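# Place the part on the cabinet rack, release, retreat

## Task

Set the part down on the rack inside the cabinet, then open the gripper and pull the arm away from it.

## Robot and tools

Robot: two arms, left_arm and right_arm, each ending in a parallel gripper. The names are labels only. left_arm sits on the +y side. Every pose in a result is given in one shared scene frame: origin on the table top midway between the arms, +x pointing out across the table, +z pointing up. Positions are in metres and orientations are quaternions in w,x,y,z order. The printed hand position may be somewhat wrong, more so when the arm reaches far.

Gripper axes: the fingers extend along the gripper's +z and close along its y. The reported position is the point between the finger pads, roughly 1 cm short of the fingertips. Joint limits in rad, base to gripper: waist -2.618..3.054, shoulder 0..3.142, elbow 0..3.142, wrist pitch -1.571..1.571, wrist yaw -1.571..1.571, wrist roll -2.094..2.094. The elbow will not lock fully straight.

Row layout, shared by execute_actions and move: 14 numbers, each in [-1, 1]. The first seven are for left_arm and the last seven for right_arm. Each block is dx, dy, dz, rx, ry, rz, opening. Both blocks are always needed, even when one arm stays still. The first six values are an offset, not a pose. They are measured in that gripper's own axes, from its measured pose at the start of the action. A value of 1.0 equals 0.6 m of travel or 180 degrees of turn. rx, ry and rz together make one rotation vector. Opening is absolute, not an offset: +1 is fully open (0.094 m) and -1 is shut.

execute_actions(actions): a list of actions. Each action is a list of up to 15 rows, and each row runs for one control step of 1/30 s. If an action has fewer than 15 rows, its final row repeats for the remaining steps. Every row is an offset from the same start pose of its action; rows do not add up. For the first action in a call, that start is the last pose a result reported. Passing an empty list just returns the state and images. On each step the commanded pose is clipped to stay within 70 mm and 16 degrees of the measured pose, so a distant goal can take several actions. Between actions an arm only drifts on to its last clipped pose.

move(target, speed, blocking): target is one 14-number row as above. Its offsets are counted from the pose in the most recent result that showed one. Each gripper travels in a straight line toward its goal, turning the shorter way. Both paths finish together, lasting 0.5 to 10 s; a longer path is cut off at 10 s. speed is the top path speed in m/s, 0.002 to 0.5, default 0.25. Turning is capped at twice that figure in rad/s. Openings are applied when the move begins. Paths ignore obstacles and the other arm, and grippers can lag, wander or overshoot, especially near full reach. With blocking=false the call returns after 0.5 s while the arm keeps going. Until a result shows the move has ended, check it with wait(0) or halt it with stop; other moves and actions are refused meanwhile. The result adds a "move:" line giving the ending (done, off_target, moving, held, fault) and active limits. limits=paced means the sent pose was clipped. limits=held means a safety check blocked some steps, after which the arm may suddenly speed up. It also reports each gripper's remaining distance to its target. If only one arm is named, the other finished fine.

wait(seconds): 0 to 10 s; arms keep their last command, and a running move continues. stop(): brakes a running move; fast arms need room to stop, and the fingers keep moving. zoom_image(camera, region): enlarges part of a camera's last image. region is [x0, y0, x1, y1] in pixels from the top-left corner, at most 504 by 504. Cameras: cam_head_left, cam_head_right, cam_high, cam_low, cam_left_wrist, cam_right_wrist, all 504x504. finished_scene(scene): pass the current scene's number (1 to 2). It ends the scene for good, so the part must already be resting on the rack, released, with the arm clear.

Reading results: the state line shows `left_arm: …` | `right_arm: …` poses. grip_measured is the finger opening on the same scale you command. The last Joint positions value is the opening in metres. Readings may be off by about 1 mm per gripper. "Hand target" shows where the controller is currently driving each gripper. "pose unreachable" means a clearance check altered or blocked that arm's command. Step readings list positions at some control steps, and HELD tags steps where that arm was held back. FAULT lines mean an arm stopped. MOTOR HOT appears from 75 °C. At 90 °C that arm halts for 10 s, and at 100 °C it goes limp and falls. Holding loads heats motors, even while you are thinking.

Practical points: arms tend to finish a centimetre or more low, and zero offsets let them sag further. To keep an arm in place, send the correcting offset in a reply's first call and zeros afterward; raise the aim if it still hangs low. To grip, command an opening about 0.03 below grip_measured; a smaller gap grips more gently. Pads push about 50 to 62 N, less on thin parts, and can spike on first contact. Something may briefly tug the held part or shove loose items, so grip firmly. Do not knock or place anything off the table. Avoid letting the arms collide or press on each other. Avoid slamming into objects, pushing hard, or dropping the part. Faster contacts hit harder, and aiming far past a surface presses harder. The robot keeps holding its last command while you compose a reply.

Each tool is called after "Emit:" in YAML: its name, and indented under it one key for each argument.

## Session

I'll start by looking at the current state of the scene.

Emit:
execute_actions:
  actions: []

Scene clock: 0.00 s.
left_arm: end_effector_position=(+0.4525, +0.2859, +0.1883) grip_measured=+1.000 end_effector_quat_wxyz=(-0.199, +0.700, -0.636, +0.258) | right_arm: end_effector_position=(+0.6368, -0.2116, +0.2638) grip_measured=+1.000 end_effector_quat_wxyz=(+0.638, -0.573, +0.418, +0.300)
Joint positions: left_arm=[ 0.128  1.503  1.272 -0.685  0.115 -1.598  0.094] | right_arm=[-0.078  2.57   2.355  0.173 -1.433 -0.544  0.094]
Joint velocities: left_arm=[ 0.012 -0.012  0.002  0.081 -0.051  0.081  0.   ] | right_arm=[-0.002 -0.017 -0.012  0.007 -0.007  0.007  0.   ]
Hand target (left_arm): +0.453, +0.287, +0.194; -0.206, +0.697, -0.636, +0.259
Hand target (right_arm): +0.635, -0.211, +0.274; +0.640, -0.575, +0.414, +0.297

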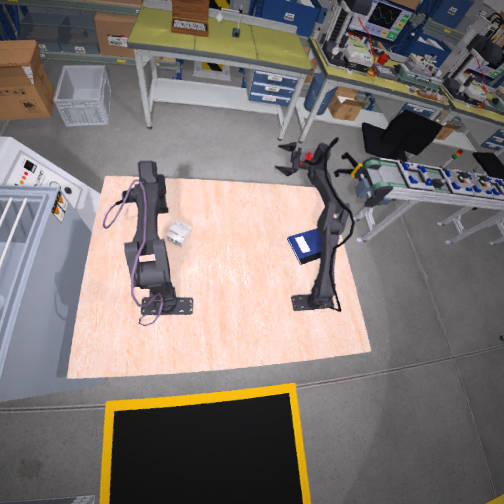

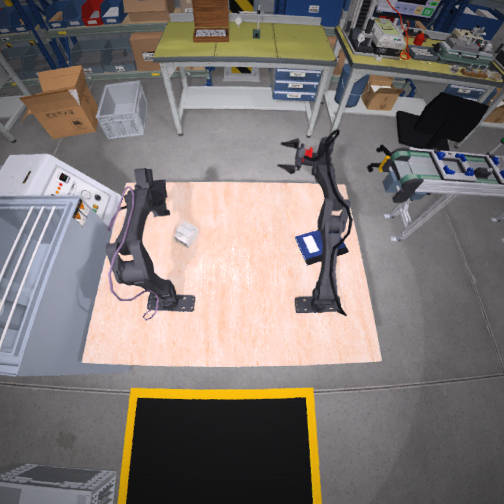

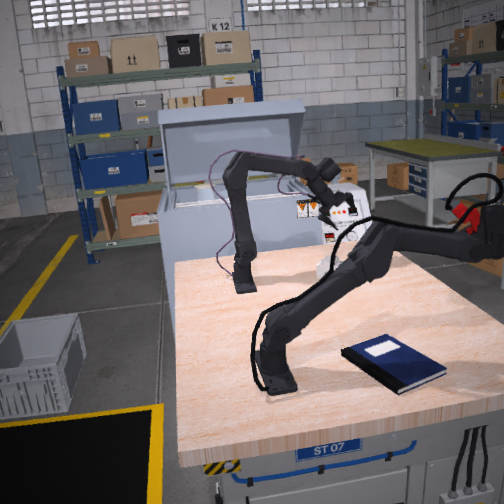

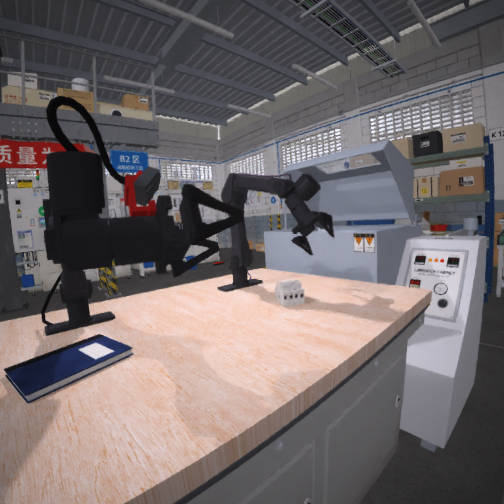

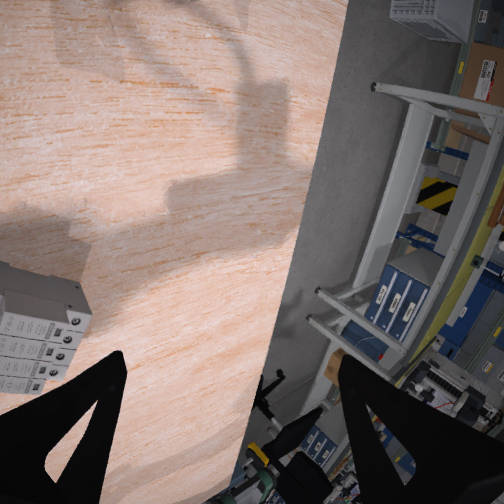

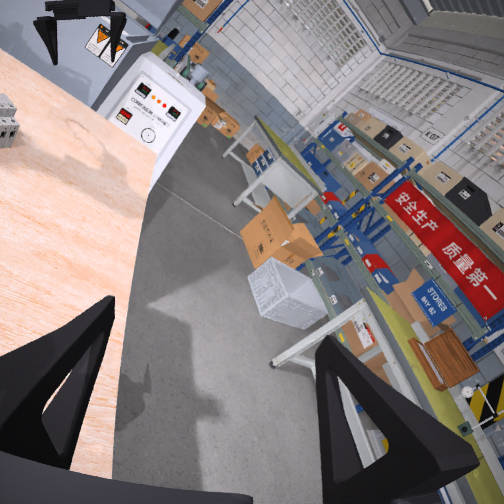

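Emit:
zoom_image:
  camera: "cam_head_left"
  region: [0, 130, 250, 410]

Emit:
zoom_image:
  camera: "cam_head_right"
  region: [0, 130, 250, 410]

Emit:
zoom_image:
  camera: "cam_high"
  region: [140, 80, 400, 320]

Emit:
zoom_image:
  camera: "cam_low"
  region: [200, 120, 504, 360]

Region (0, 130, 250, 410) of cam_head_left's 504x504 image, scaled by 1.800, with more detail than that image has; it fills the left 450 columns of this view, and the rest is white.

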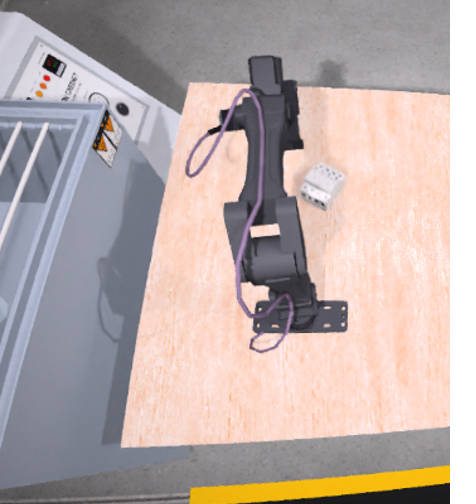

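Region (0, 130, 250, 410) of cam_head_right's 504x504 image, scaled by 1.800, with more detail than that image has; it fills the left 450 columns of this view, and the rest is white.

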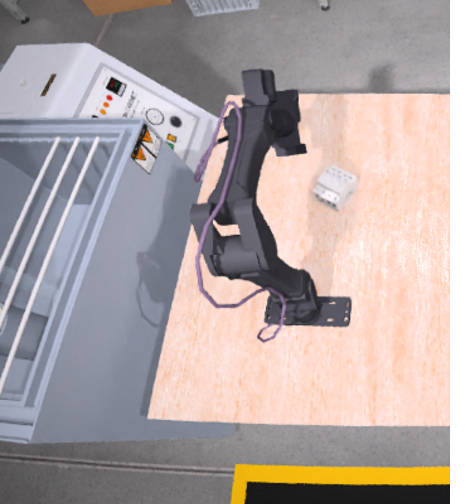

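Region (140, 80, 400, 320) of cam_high's 504x504 image, scaled by 1.938, with more detail than that image has; it fills the top 465 rows of this view, and the rest is white.

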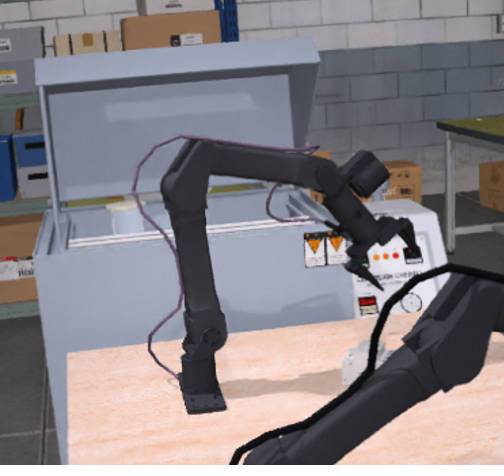

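Region (200, 120, 504, 360) of cam_low's 504x504 image, scaled by 1.658, with more detail than that image has; it fills the top 398 rows of this view, and the rest is white.

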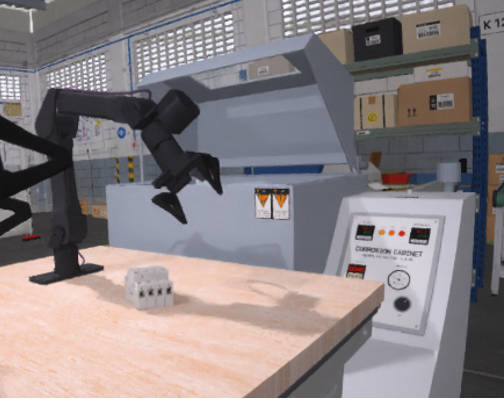

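Emit:
zoom_image:
  camera: "cam_head_left"
  region: [90, 150, 230, 290]

Emit:
zoom_image:
  camera: "cam_head_right"
  region: [100, 150, 240, 290]

Emit:
zoom_image:
  camera: "cam_head_left"
  region: [250, 130, 400, 370]

Emit:
zoom_image:
  camera: "cam_head_right"
  region: [250, 130, 400, 370]

Region (90, 150, 230, 290) of cam_head_left's 504x504 image, scaled by 3.600, with more detail than that image has.

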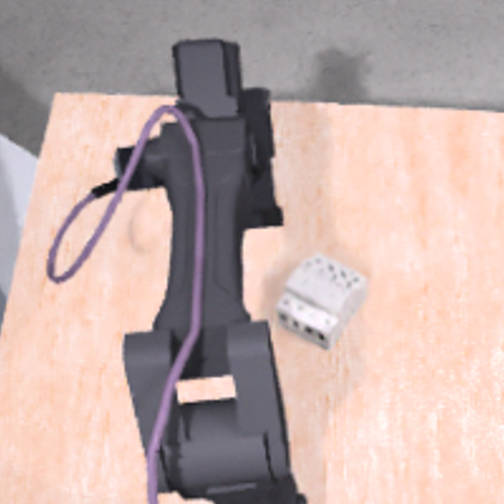

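Region (100, 150, 240, 290) of cam_head_right's 504x504 image, scaled by 3.600, with more detail than that image has.

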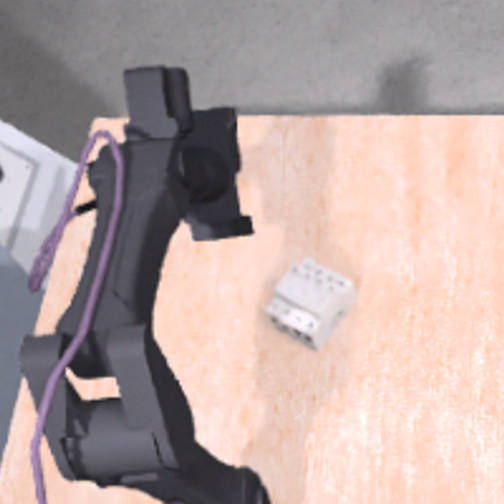

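Region (250, 130, 400, 370) of cam_head_left's 504x504 image, scaled by 2.100, with more detail than that image has; it fills the left 315 columns of this view, and the rest is white.

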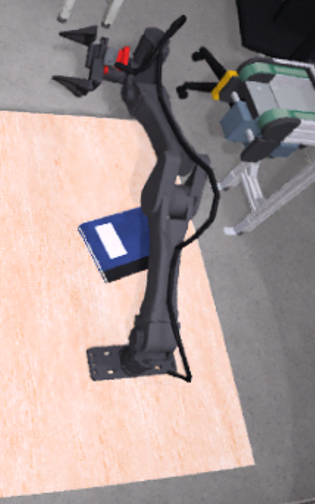

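Region (250, 130, 400, 370) of cam_head_right's 504x504 image, scaled by 2.100, with more detail than that image has; it fills the left 315 columns of this view, and the rest is white.

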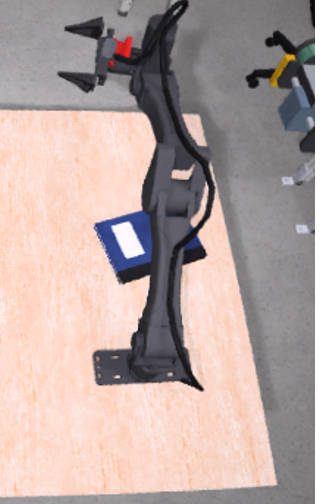

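Emit:
zoom_image:
  camera: "cam_head_right"
  region: [0, 180, 120, 300]

Emit:
zoom_image:
  camera: "cam_head_left"
  region: [0, 170, 120, 290]

Emit:
zoom_image:
  camera: "cam_head_right"
  region: [0, 270, 120, 390]

Emit:
zoom_image:
  camera: "cam_high"
  region: [150, 160, 270, 280]

Region (0, 180, 120, 300) of cam_head_right's 504x504 image, scaled by 4.200, with more detail than that image has.

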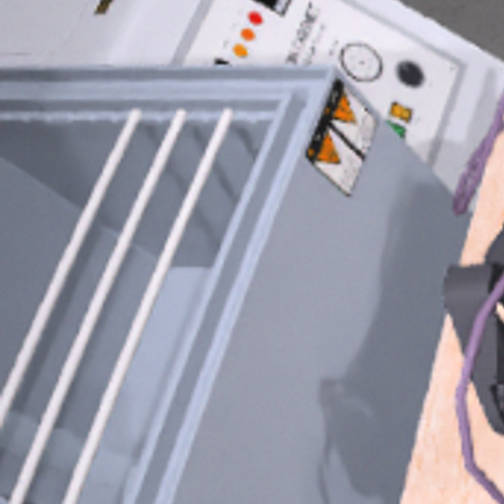

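Region (0, 170, 120, 290) of cam_head_left's 504x504 image, scaled by 4.200, with more detail than that image has.

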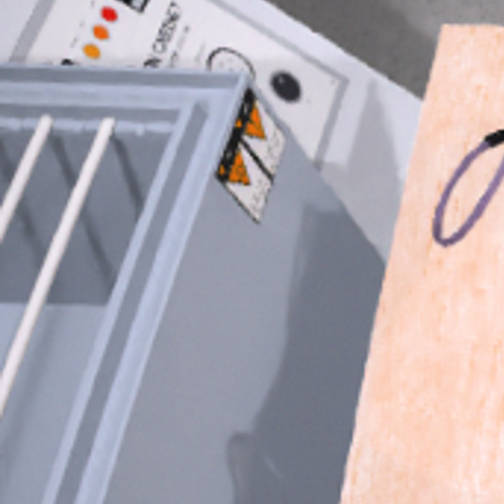

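Region (0, 270, 120, 390) of cam_head_right's 504x504 image, scaled by 4.200, with more detail than that image has.

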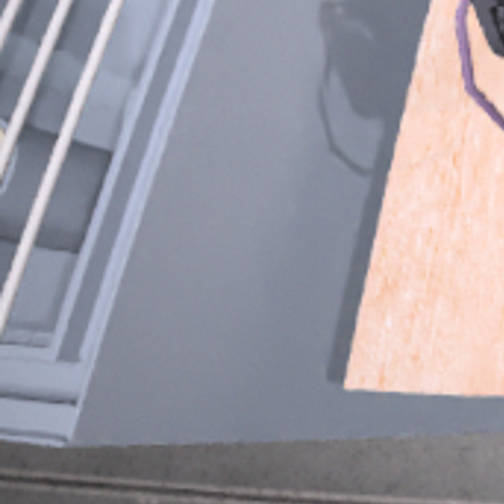

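Region (150, 160, 270, 280) of cam_high's 504x504 image, scaled by 4.200, with more detail than that image has.

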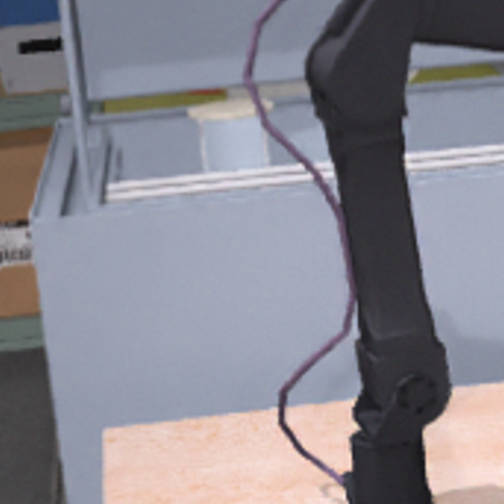

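Emit:
move:
  target: [0.0167, 0.2757, -0.0866, 0.1249, 0.0772, 0.6784, 1, -0.2777, 0.473, -0.0618, 0, 0, 0.173, 1]
  speed: 0.45

Scene clock: 123.23 s.
left_arm: end_effector_position=(+0.2907, +0.2650, +0.1288) grip_measured=+1.000 end_effector_quat_wxyz=(+0.359, +0.287, +0.882, -0.107) | right_arm: end_effector_position=(+0.3133, -0.1855, +0.2813) grip_measured=+1.000 end_effector_quat_wxyz=(+0.530, -0.438, +0.560, +0.462)
Joint positions: left_arm=[ 0.495  1.006  0.684 -0.821  0.658  0.955  0.094] | right_arm=[-0.041  1.227  0.666  0.498 -1.398 -0.009  0.094]
Joint velocities: left_arm=[-0.007 -0.012  0.002  0.007 -0.037  0.081  0.   ] | right_arm=[-0.012 -0.007 -0.017 -0.051 -0.095  0.037  0.   ]
Hand target (left_arm): +0.289, +0.263, +0.132; +0.362, +0.285, +0.880, -0.117
Hand target (right_arm): +0.309, -0.183, +0.283; +0.534, -0.440, +0.557, +0.460
Off the commanded pose (left_arm): 0.005 m, 1 deg.
Off the commanded pose (right_arm): 0.010 m, 1 deg.
move: done

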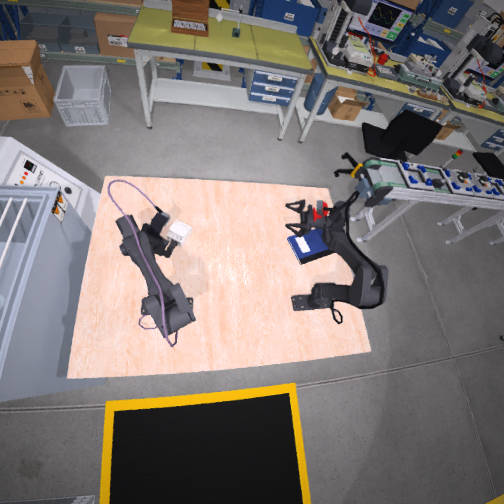

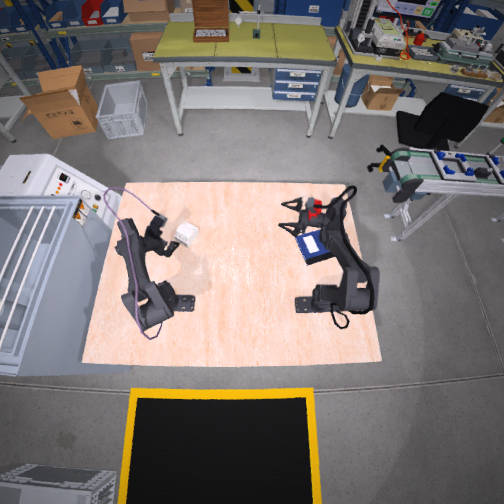

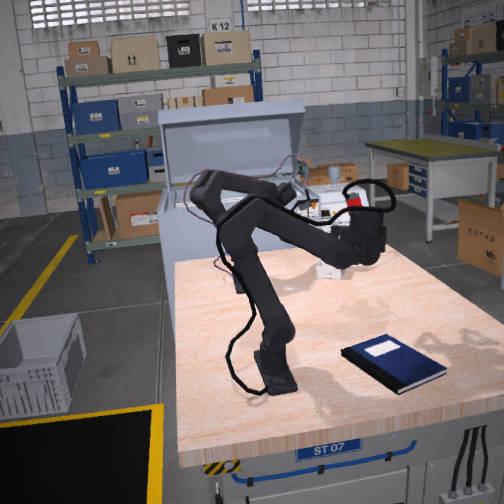

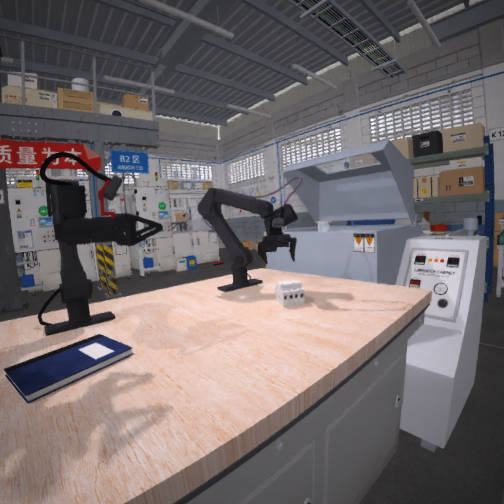

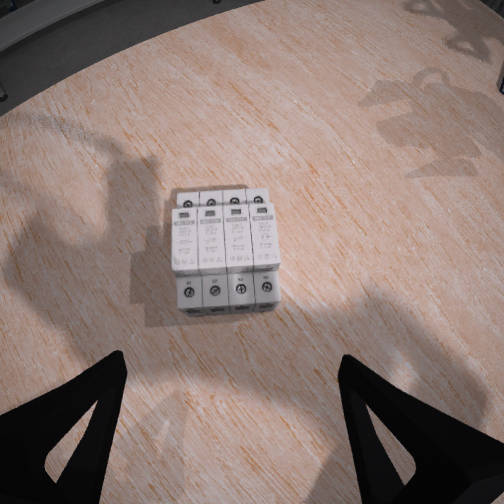

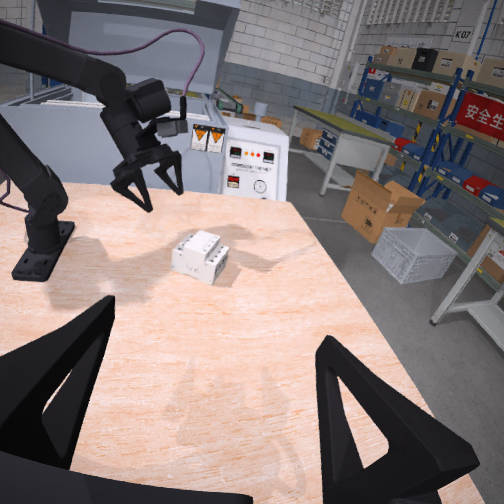

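Emit:
zoom_image:
  camera: "cam_left_wrist"
  region: [100, 160, 370, 430]

Emit:
zoom_image:
  camera: "cam_right_wrist"
  region: [60, 60, 300, 300]

Region (100, 160, 370, 430) of cam_left_wrist's 504x504 image, scaled by 1.867, with more detail than that image has.

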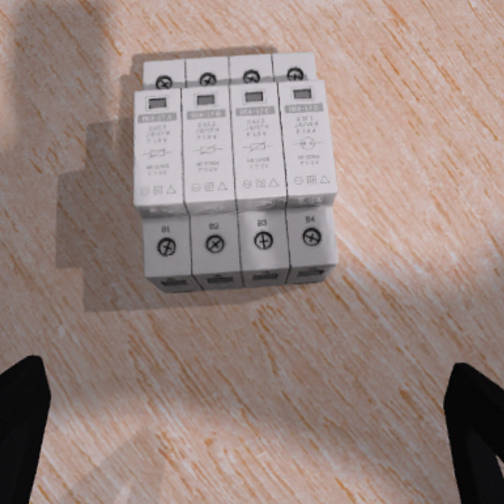

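Region (60, 60, 300, 300) of cam_right_wrist's 504x504 image, scaled by 2.100, with more detail than that image has.

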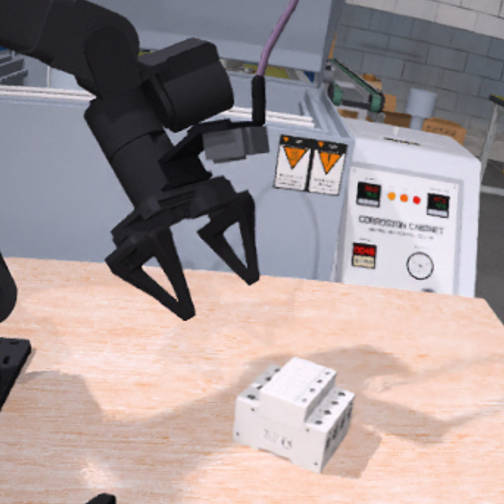

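Emit:
move:
  target: [0.0062, 0.0108, 0.1237, -0.0134, -0.0056, -0.0215, 1, -0.003, 0, 0, 0, 0, 0, 1]
  speed: 0.2

Scene clock: 213.00 s.
left_arm: end_effector_position=(+0.3349, +0.2452, +0.0770) grip_measured=+1.000 end_effector_quat_wxyz=(+0.371, +0.246, +0.890, -0.099) | right_arm: end_effector_position=(+0.3133, -0.1855, +0.2817) grip_measured=+1.000 end_effector_quat_wxyz=(+0.530, -0.438, +0.559, +0.462)
Joint positions: left_arm=[ 0.275  1.149  0.503 -0.307  0.525  0.622  0.094] | right_arm=[-0.041  1.227  0.666  0.503 -1.398 -0.005  0.094]
Joint velocities: left_arm=[-0.002  0.007 -0.007 -0.007 -0.007 -0.037  0.   ] | right_arm=[ 0.007 -0.002  0.012  0.022  0.051  0.007  0.   ]
Hand target (left_arm): +0.334, +0.242, +0.073; +0.369, +0.248, +0.890, -0.103
Hand target (right_arm): +0.313, -0.185, +0.283; +0.530, -0.438, +0.559, +0.463
Off the commanded pose (left_arm): 0.005 m, 1 deg.
Off the commanded pose (right_arm): 0.001 m, 0 deg.
move: done

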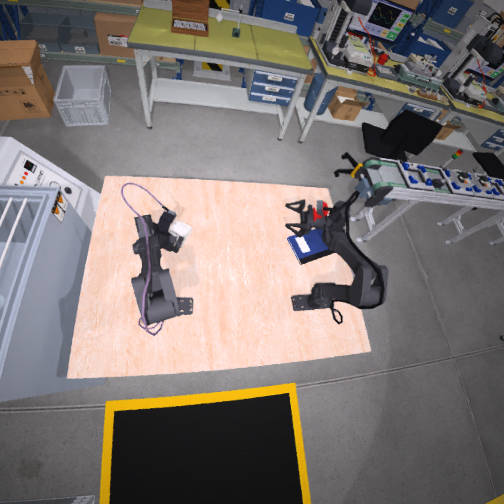

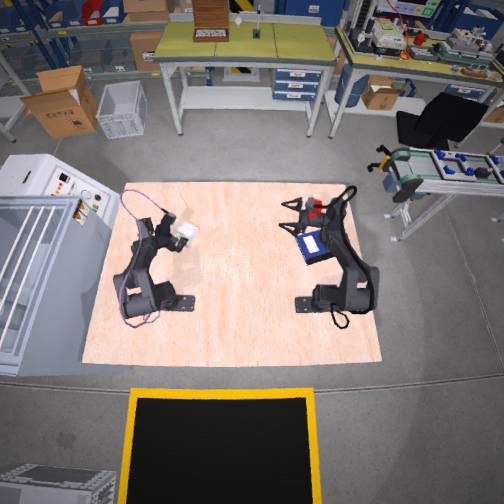

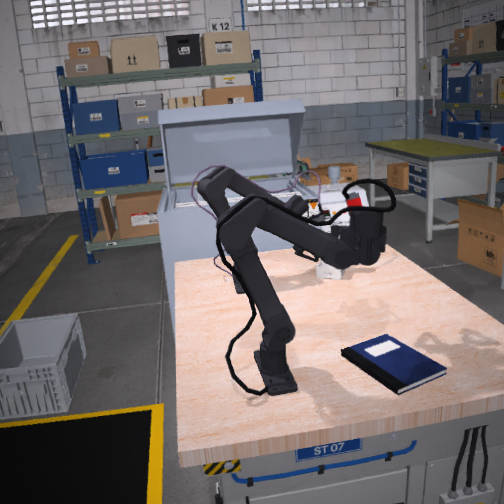

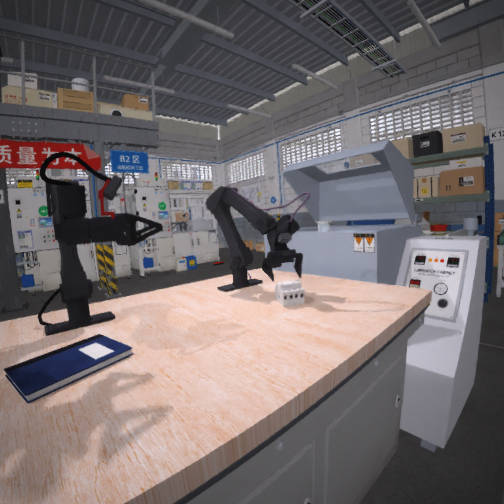

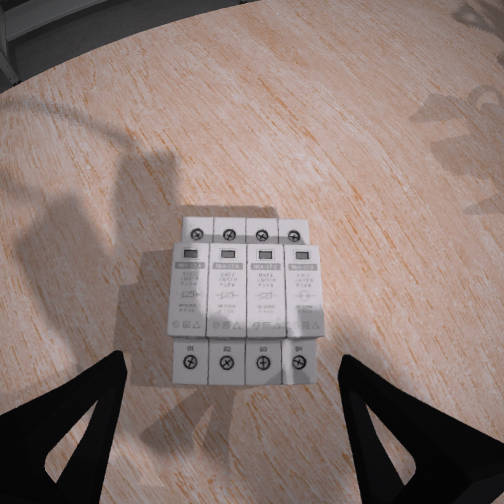

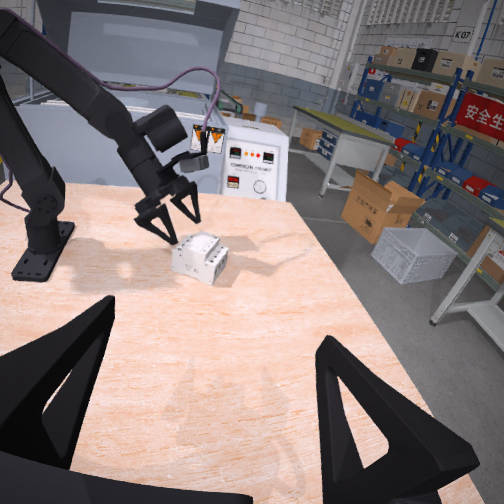

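Emit:
move:
  target: [0.005, -0.0133, 0.1105, 0, 0, 0, 1, -0.002, 0, 0, 0, 0, 0, 1]
  speed: 0.15

Scene clock: 253.20 s.
left_arm: end_effector_position=(+0.3708, +0.2186, +0.0318) grip_measured=+1.000 end_effector_quat_wxyz=(+0.374, +0.244, +0.890, -0.096) | right_arm: end_effector_position=(+0.3133, -0.1855, +0.2817) grip_measured=+1.000 end_effector_quat_wxyz=(+0.530, -0.438, +0.559, +0.462)
Joint positions: left_arm=[0.109 1.424 0.451 0.096 0.419 0.47  0.094] | right_arm=[-0.041  1.227  0.666  0.503 -1.398 -0.005  0.094]
Joint velocities: left_arm=[-0.002 -0.007  0.002  0.007 -0.022  0.007  0.   ] | right_arm=[-0.007 -0.012 -0.002  0.066 -0.007  0.007  0.   ]
Hand target (left_arm): +0.369, +0.215, +0.028; +0.371, +0.246, +0.890, -0.099
Hand target (right_arm): +0.313, -0.185, +0.283; +0.530, -0.438, +0.559, +0.462
Off the commanded pose (left_arm): 0.005 m, 0 deg.
Off the commanded pose (right_arm): 0.001 m, 0 deg.
move: done

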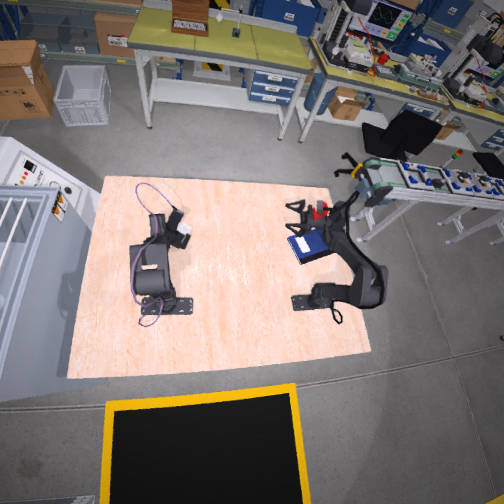

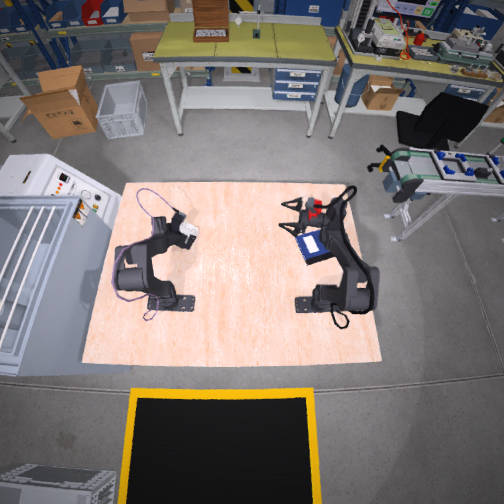

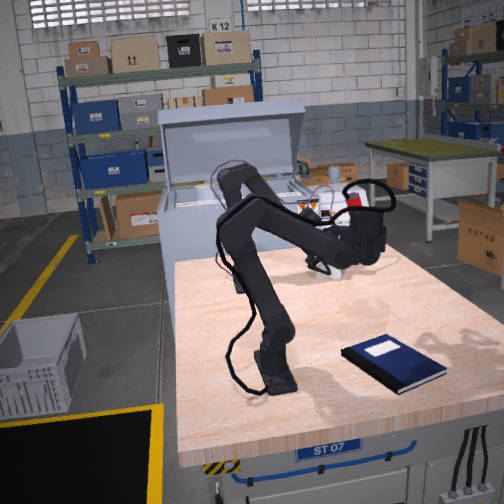

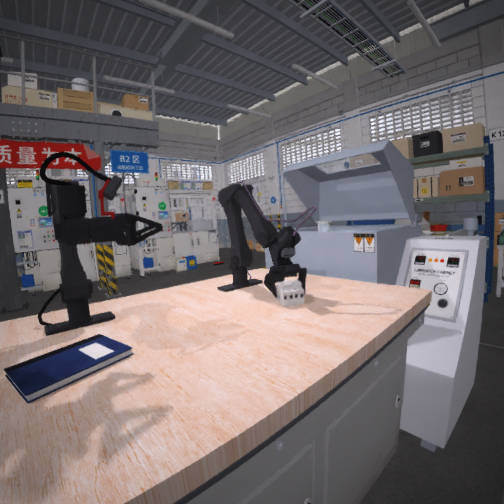

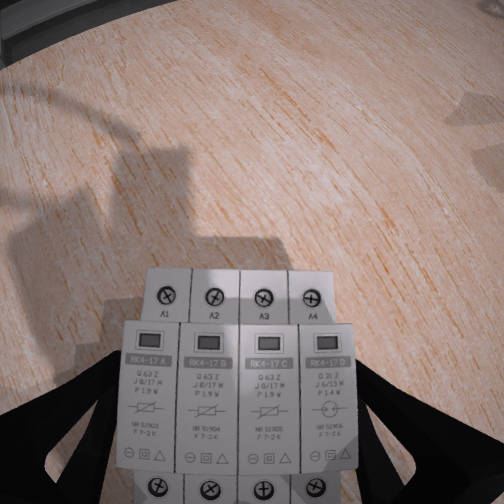

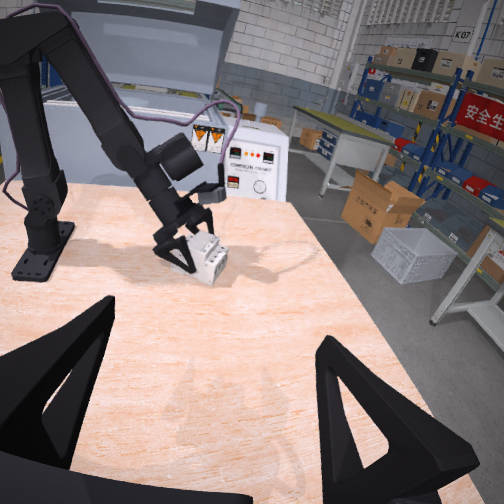

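Emit:
zoom_image:
  camera: "cam_right_wrist"
  region: [130, 180, 250, 300]

Emit:
zoom_image:
  camera: "cam_low"
  region: [245, 240, 335, 320]

Region (130, 180, 250, 300) of cam_right_wrist's 504x504 image, scaled by 4.200, with more detail than that image has.

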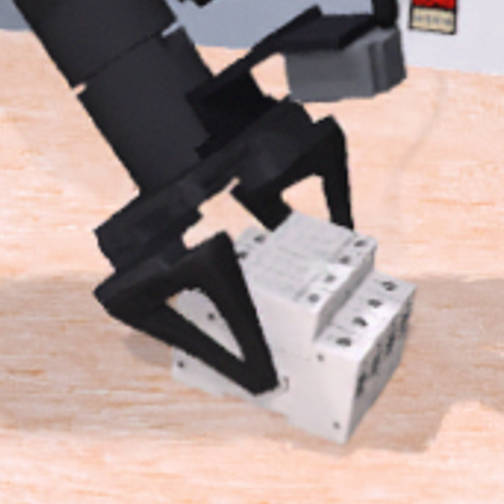

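Region (245, 240, 335, 320) of cam_low's 504x504 image, scaled by 5.600, with more detail than that image has.

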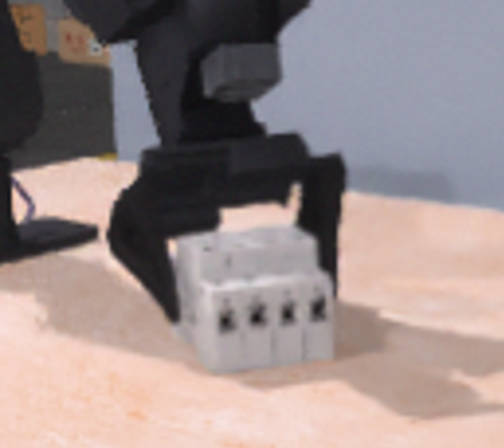

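Emit:
execute_actions:
  actions:
    - [[0,-0.003,0,0,0,0,0.92,-0.002,0,0,0,0,0,1],[0,-0.003,0,0,0,0,0.85,-0.002,0,0,0,0,0,1],[0,-0.003,0,0,0,0,0.78,-0.002,0,0,0,0,0,1],[0,-0.003,0,0,0,0,0.72,-0.002,0,0,0,0,0,1],[0,-0.003,0,0,0,0,0.67,-0.002,0,0,0,0,0,1],[0,-0.003,0,0,0,0,0.63,-0.002,0,0,0,0,0,1],[0,-0.003,0,0,0,0,0.60,-0.002,0,0,0,0,0,1],[0,-0.003,0,0,0,0,0.58,-0.002,0,0,0,0,0,1],[0,-0.003,0,0,0,0,0.565,-0.002,0,0,0,0,0,1],[0,-0.003,0,0,0,0,0.55,-0.002,0,0,0,0,0,1],[0,-0.003,0,0,0,0,0.54,-0.002,0,0,0,0,0,1],[0,-0.003,0,0,0,0,0.53,-0.002,0,0,0,0,0,1],[0,-0.003,0,0,0,0,0.52,-0.002,0,0,0,0,0,1],[0,-0.003,0,0,0,0,0.51,-0.002,0,0,0,0,0,1],[0,-0.003,0,0,0,0,0.50,-0.002,0,0,0,0,0,1]]

Emit:
wait:
  seconds: 0.5

Scene clock: 282.63 s.
left_arm: end_effector_position=(+0.3707, +0.2180, +0.0319) grip_measured=+0.519 end_effector_quat_wxyz=(+0.373, +0.243, +0.890, -0.098) | right_arm: end_effector_position=(+0.3133, -0.1855, +0.2817) grip_measured=+1.000 end_effector_quat_wxyz=(+0.530, -0.438, +0.559, +0.462)
Joint positions: left_arm=[0.108 1.424 0.451 0.096 0.421 0.467 0.071] | right_arm=[-0.041  1.227  0.666  0.503 -1.398 -0.005  0.094]
Joint velocities: left_arm=[-0.017 -0.012 -0.002  0.066  0.007  0.007 -0.003] | right_arm=[-0.002 -0.002  0.002 -0.022 -0.037 -0.007  0.   ]
Hand target (left_arm): +0.370, +0.217, +0.032; +0.374, +0.244, +0.890, -0.097
Hand target (right_arm): +0.313, -0.185, +0.283; +0.530, -0.438, +0.559, +0.462
Off the commanded pose (left_arm): 0.001 m, 0 deg.
Off the commanded pose (right_arm): 0.001 m, 0 deg.
Step readings (end_effector_position):
0: left_arm (+0.3711, +0.2186, +0.0320) | right_arm (+0.3133, -0.1855, +0.2817)
1: left_arm (+0.3711, +0.2187, +0.0320) | right_arm (+0.3133, -0.1855, +0.2817)
2: left_arm (+0.3711, +0.2188, +0.0320) | right_arm (+0.3133, -0.1855, +0.2817)
4: left_arm (+0.3711, +0.2188, +0.0320) | right_arm (+0.3133, -0.1855, +0.2817)
8: left_arm (+0.3709, +0.2183, +0.0320) | right_arm (+0.3133, -0.1855, +0.2817)
15: end_effector_position above

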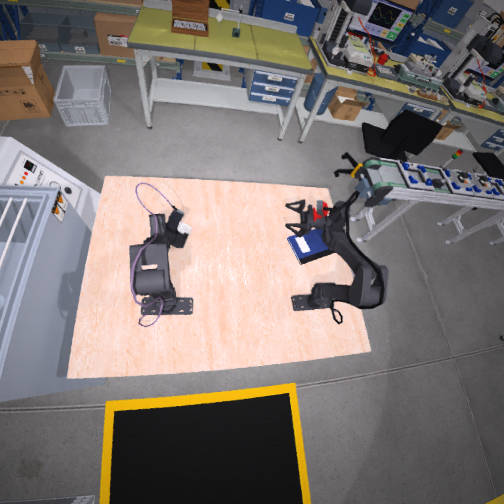

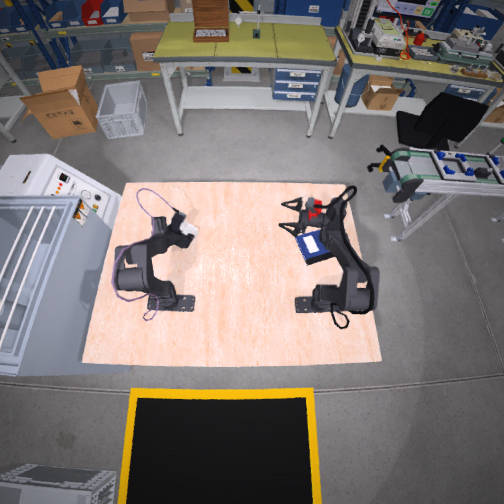

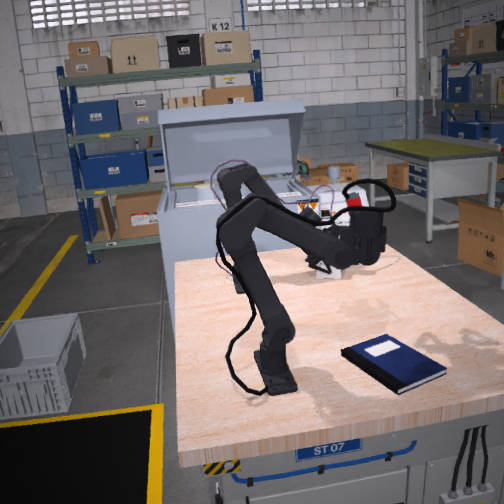

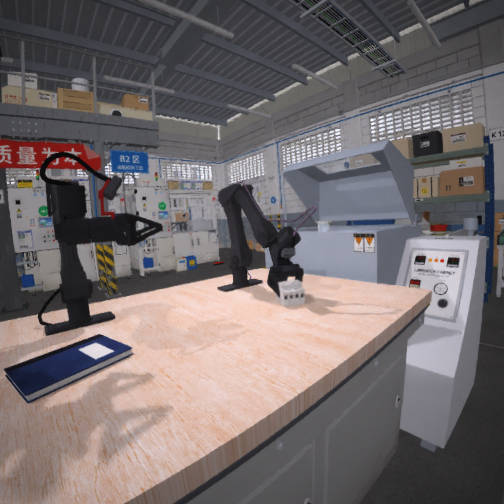

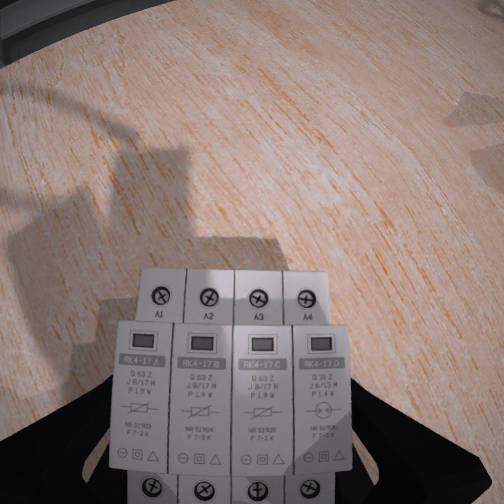

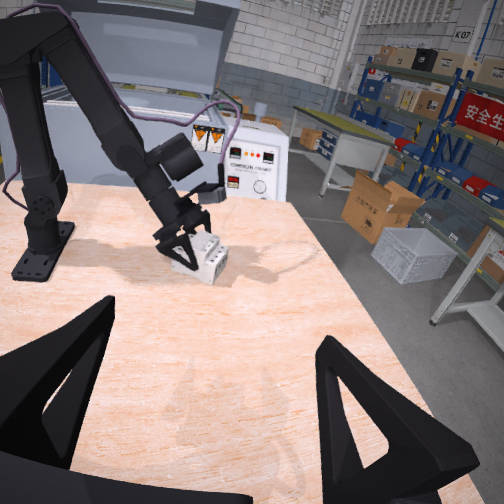

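Scene clock: 283.13 s.
left_arm: end_effector_position=(+0.3707, +0.2180, +0.0319) grip_measured=+0.518 end_effector_quat_wxyz=(+0.373, +0.243, +0.890, -0.098) | right_arm: end_effector_position=(+0.3133, -0.1855, +0.2817) grip_measured=+1.000 end_effector_quat_wxyz=(+0.530, -0.438, +0.559, +0.462)
Joint positions: left_arm=[0.108 1.424 0.451 0.096 0.421 0.466 0.071] | right_arm=[-0.041  1.227  0.666  0.503 -1.398 -0.005  0.094]
Joint velocities: left_arm=[ 0.002 -0.002 -0.007  0.007  0.007 -0.037 -0.001] | right_arm=[-0.002 -0.002 -0.007 -0.022  0.007 -0.022  0.   ]
Hand target (left_arm): +0.370, +0.217, +0.032; +0.374, +0.244, +0.890, -0.097
Hand target (right_arm): +0.313, -0.185, +0.283; +0.530, -0.438, +0.559, +0.462
Off the commanded pose (left_arm): 0.001 m, 0 deg.
Off the commanded pose (right_arm): 0.001 m, 0 deg.
wait: 0.50 s; at rest by 0.17 s

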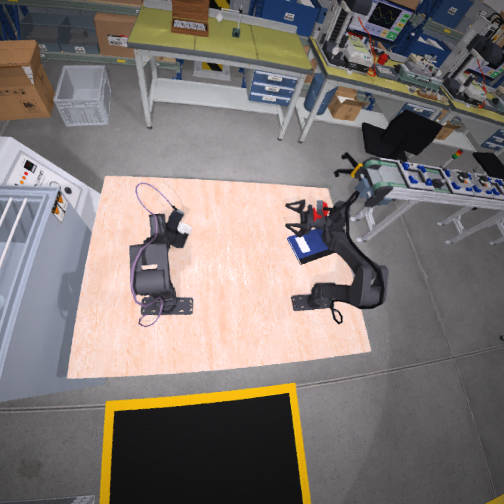

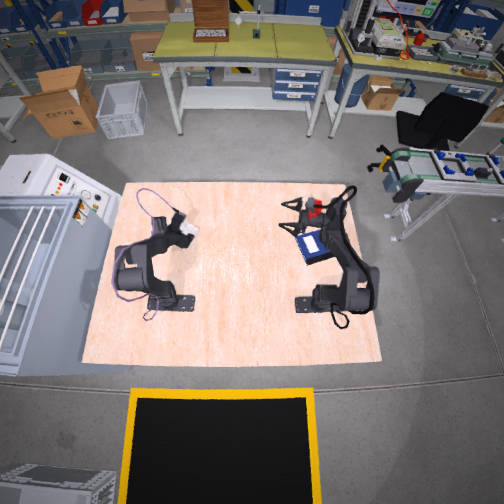

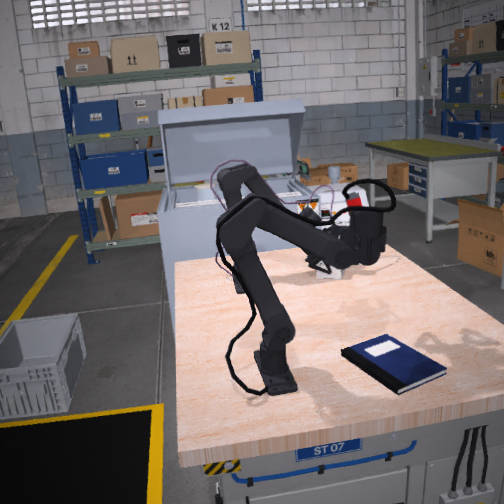

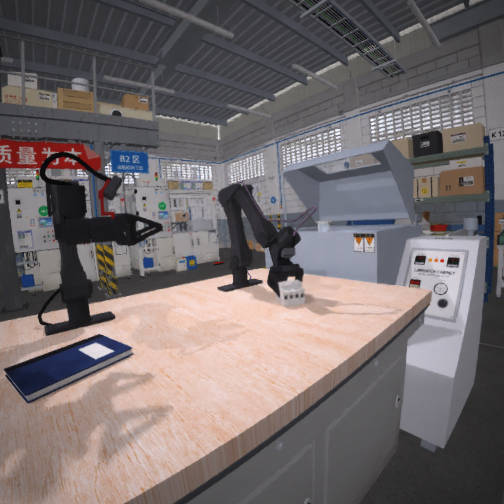

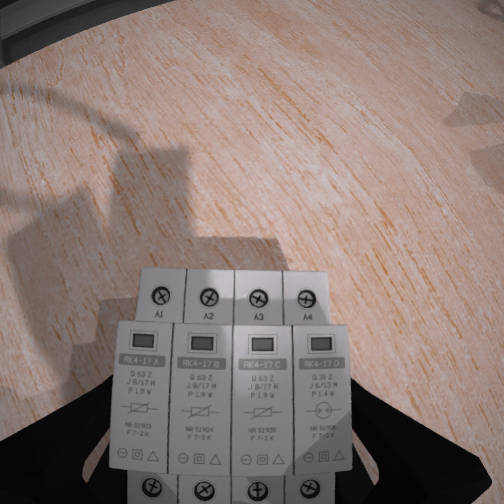

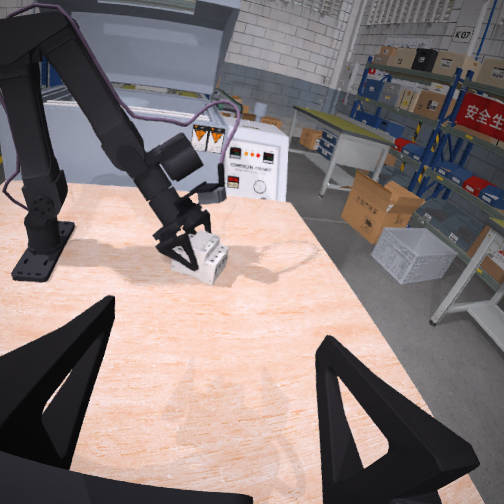

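Emit:
move:
  target: [0.0868, 0.4145, -0.7433, -0.4151, 0.004, -0.4096, 0.475, -0.002, 0, 0, 0, 0, 0, 1]
  speed: 0.42

Scene clock: 327.23 s.
left_arm: end_effector_position=(+0.1929, +0.5998, +0.2766) grip_measured=+0.515 end_effector_quat_wxyz=(+0.264, -0.561, +0.758, +0.201) | right_arm: end_effector_position=(+0.3133, -0.1855, +0.2817) grip_measured=+1.000 end_effector_quat_wxyz=(+0.530, -0.438, +0.559, +0.462)
Joint positions: left_arm=[ 1.13   1.414  1.544 -1.032 -0.112 -0.127  0.071] | right_arm=[-0.041  1.227  0.666  0.503 -1.398 -0.005  0.094]
Joint velocities: left_arm=[-0.012 -0.002 -0.007  0.037  0.022  0.007  0.   ] | right_arm=[-0.007 -0.002 -0.017 -0.051  0.095  0.007  0.   ]
Hand target (left_arm): +0.192, +0.612, +0.312; +0.311, -0.559, +0.732, +0.235
Hand target (right_arm): +0.313, -0.185, +0.283; +0.530, -0.438, +0.559, +0.462
Off the commanded pose (left_arm): 0.035 m, 7 deg.
Off the commanded pose (right_arm): 0.001 m, 0 deg.
move: off_target (left_arm)

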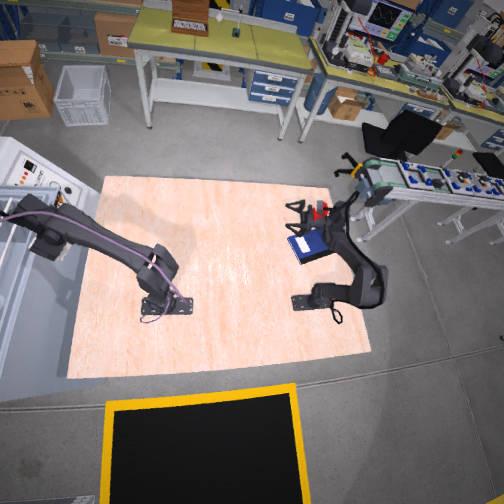

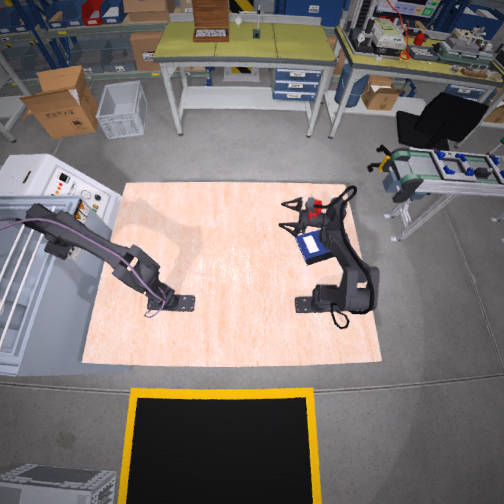

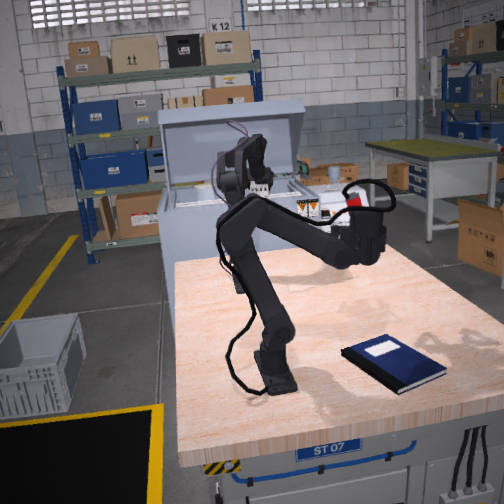

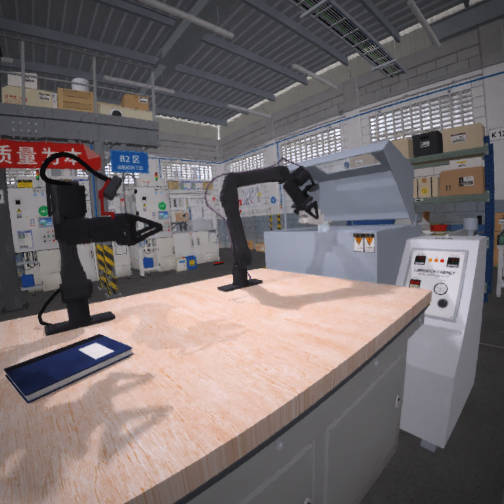

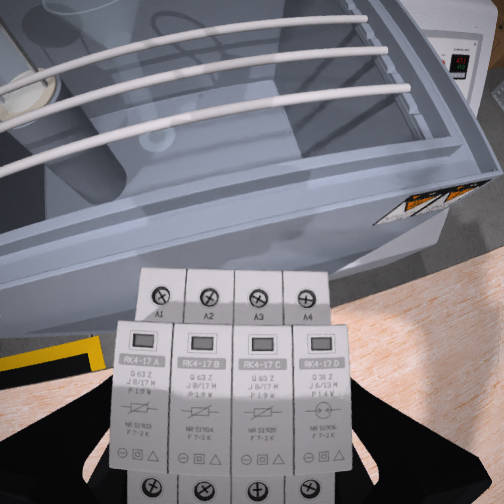

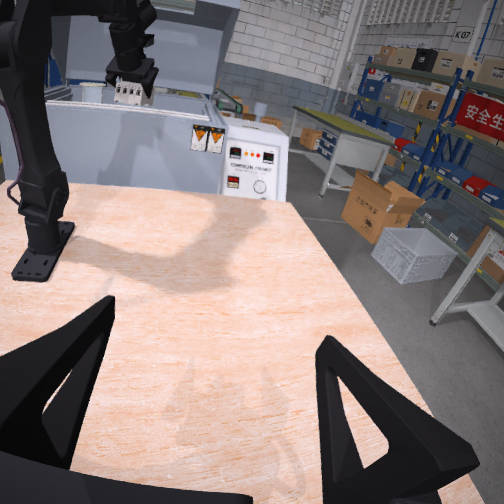

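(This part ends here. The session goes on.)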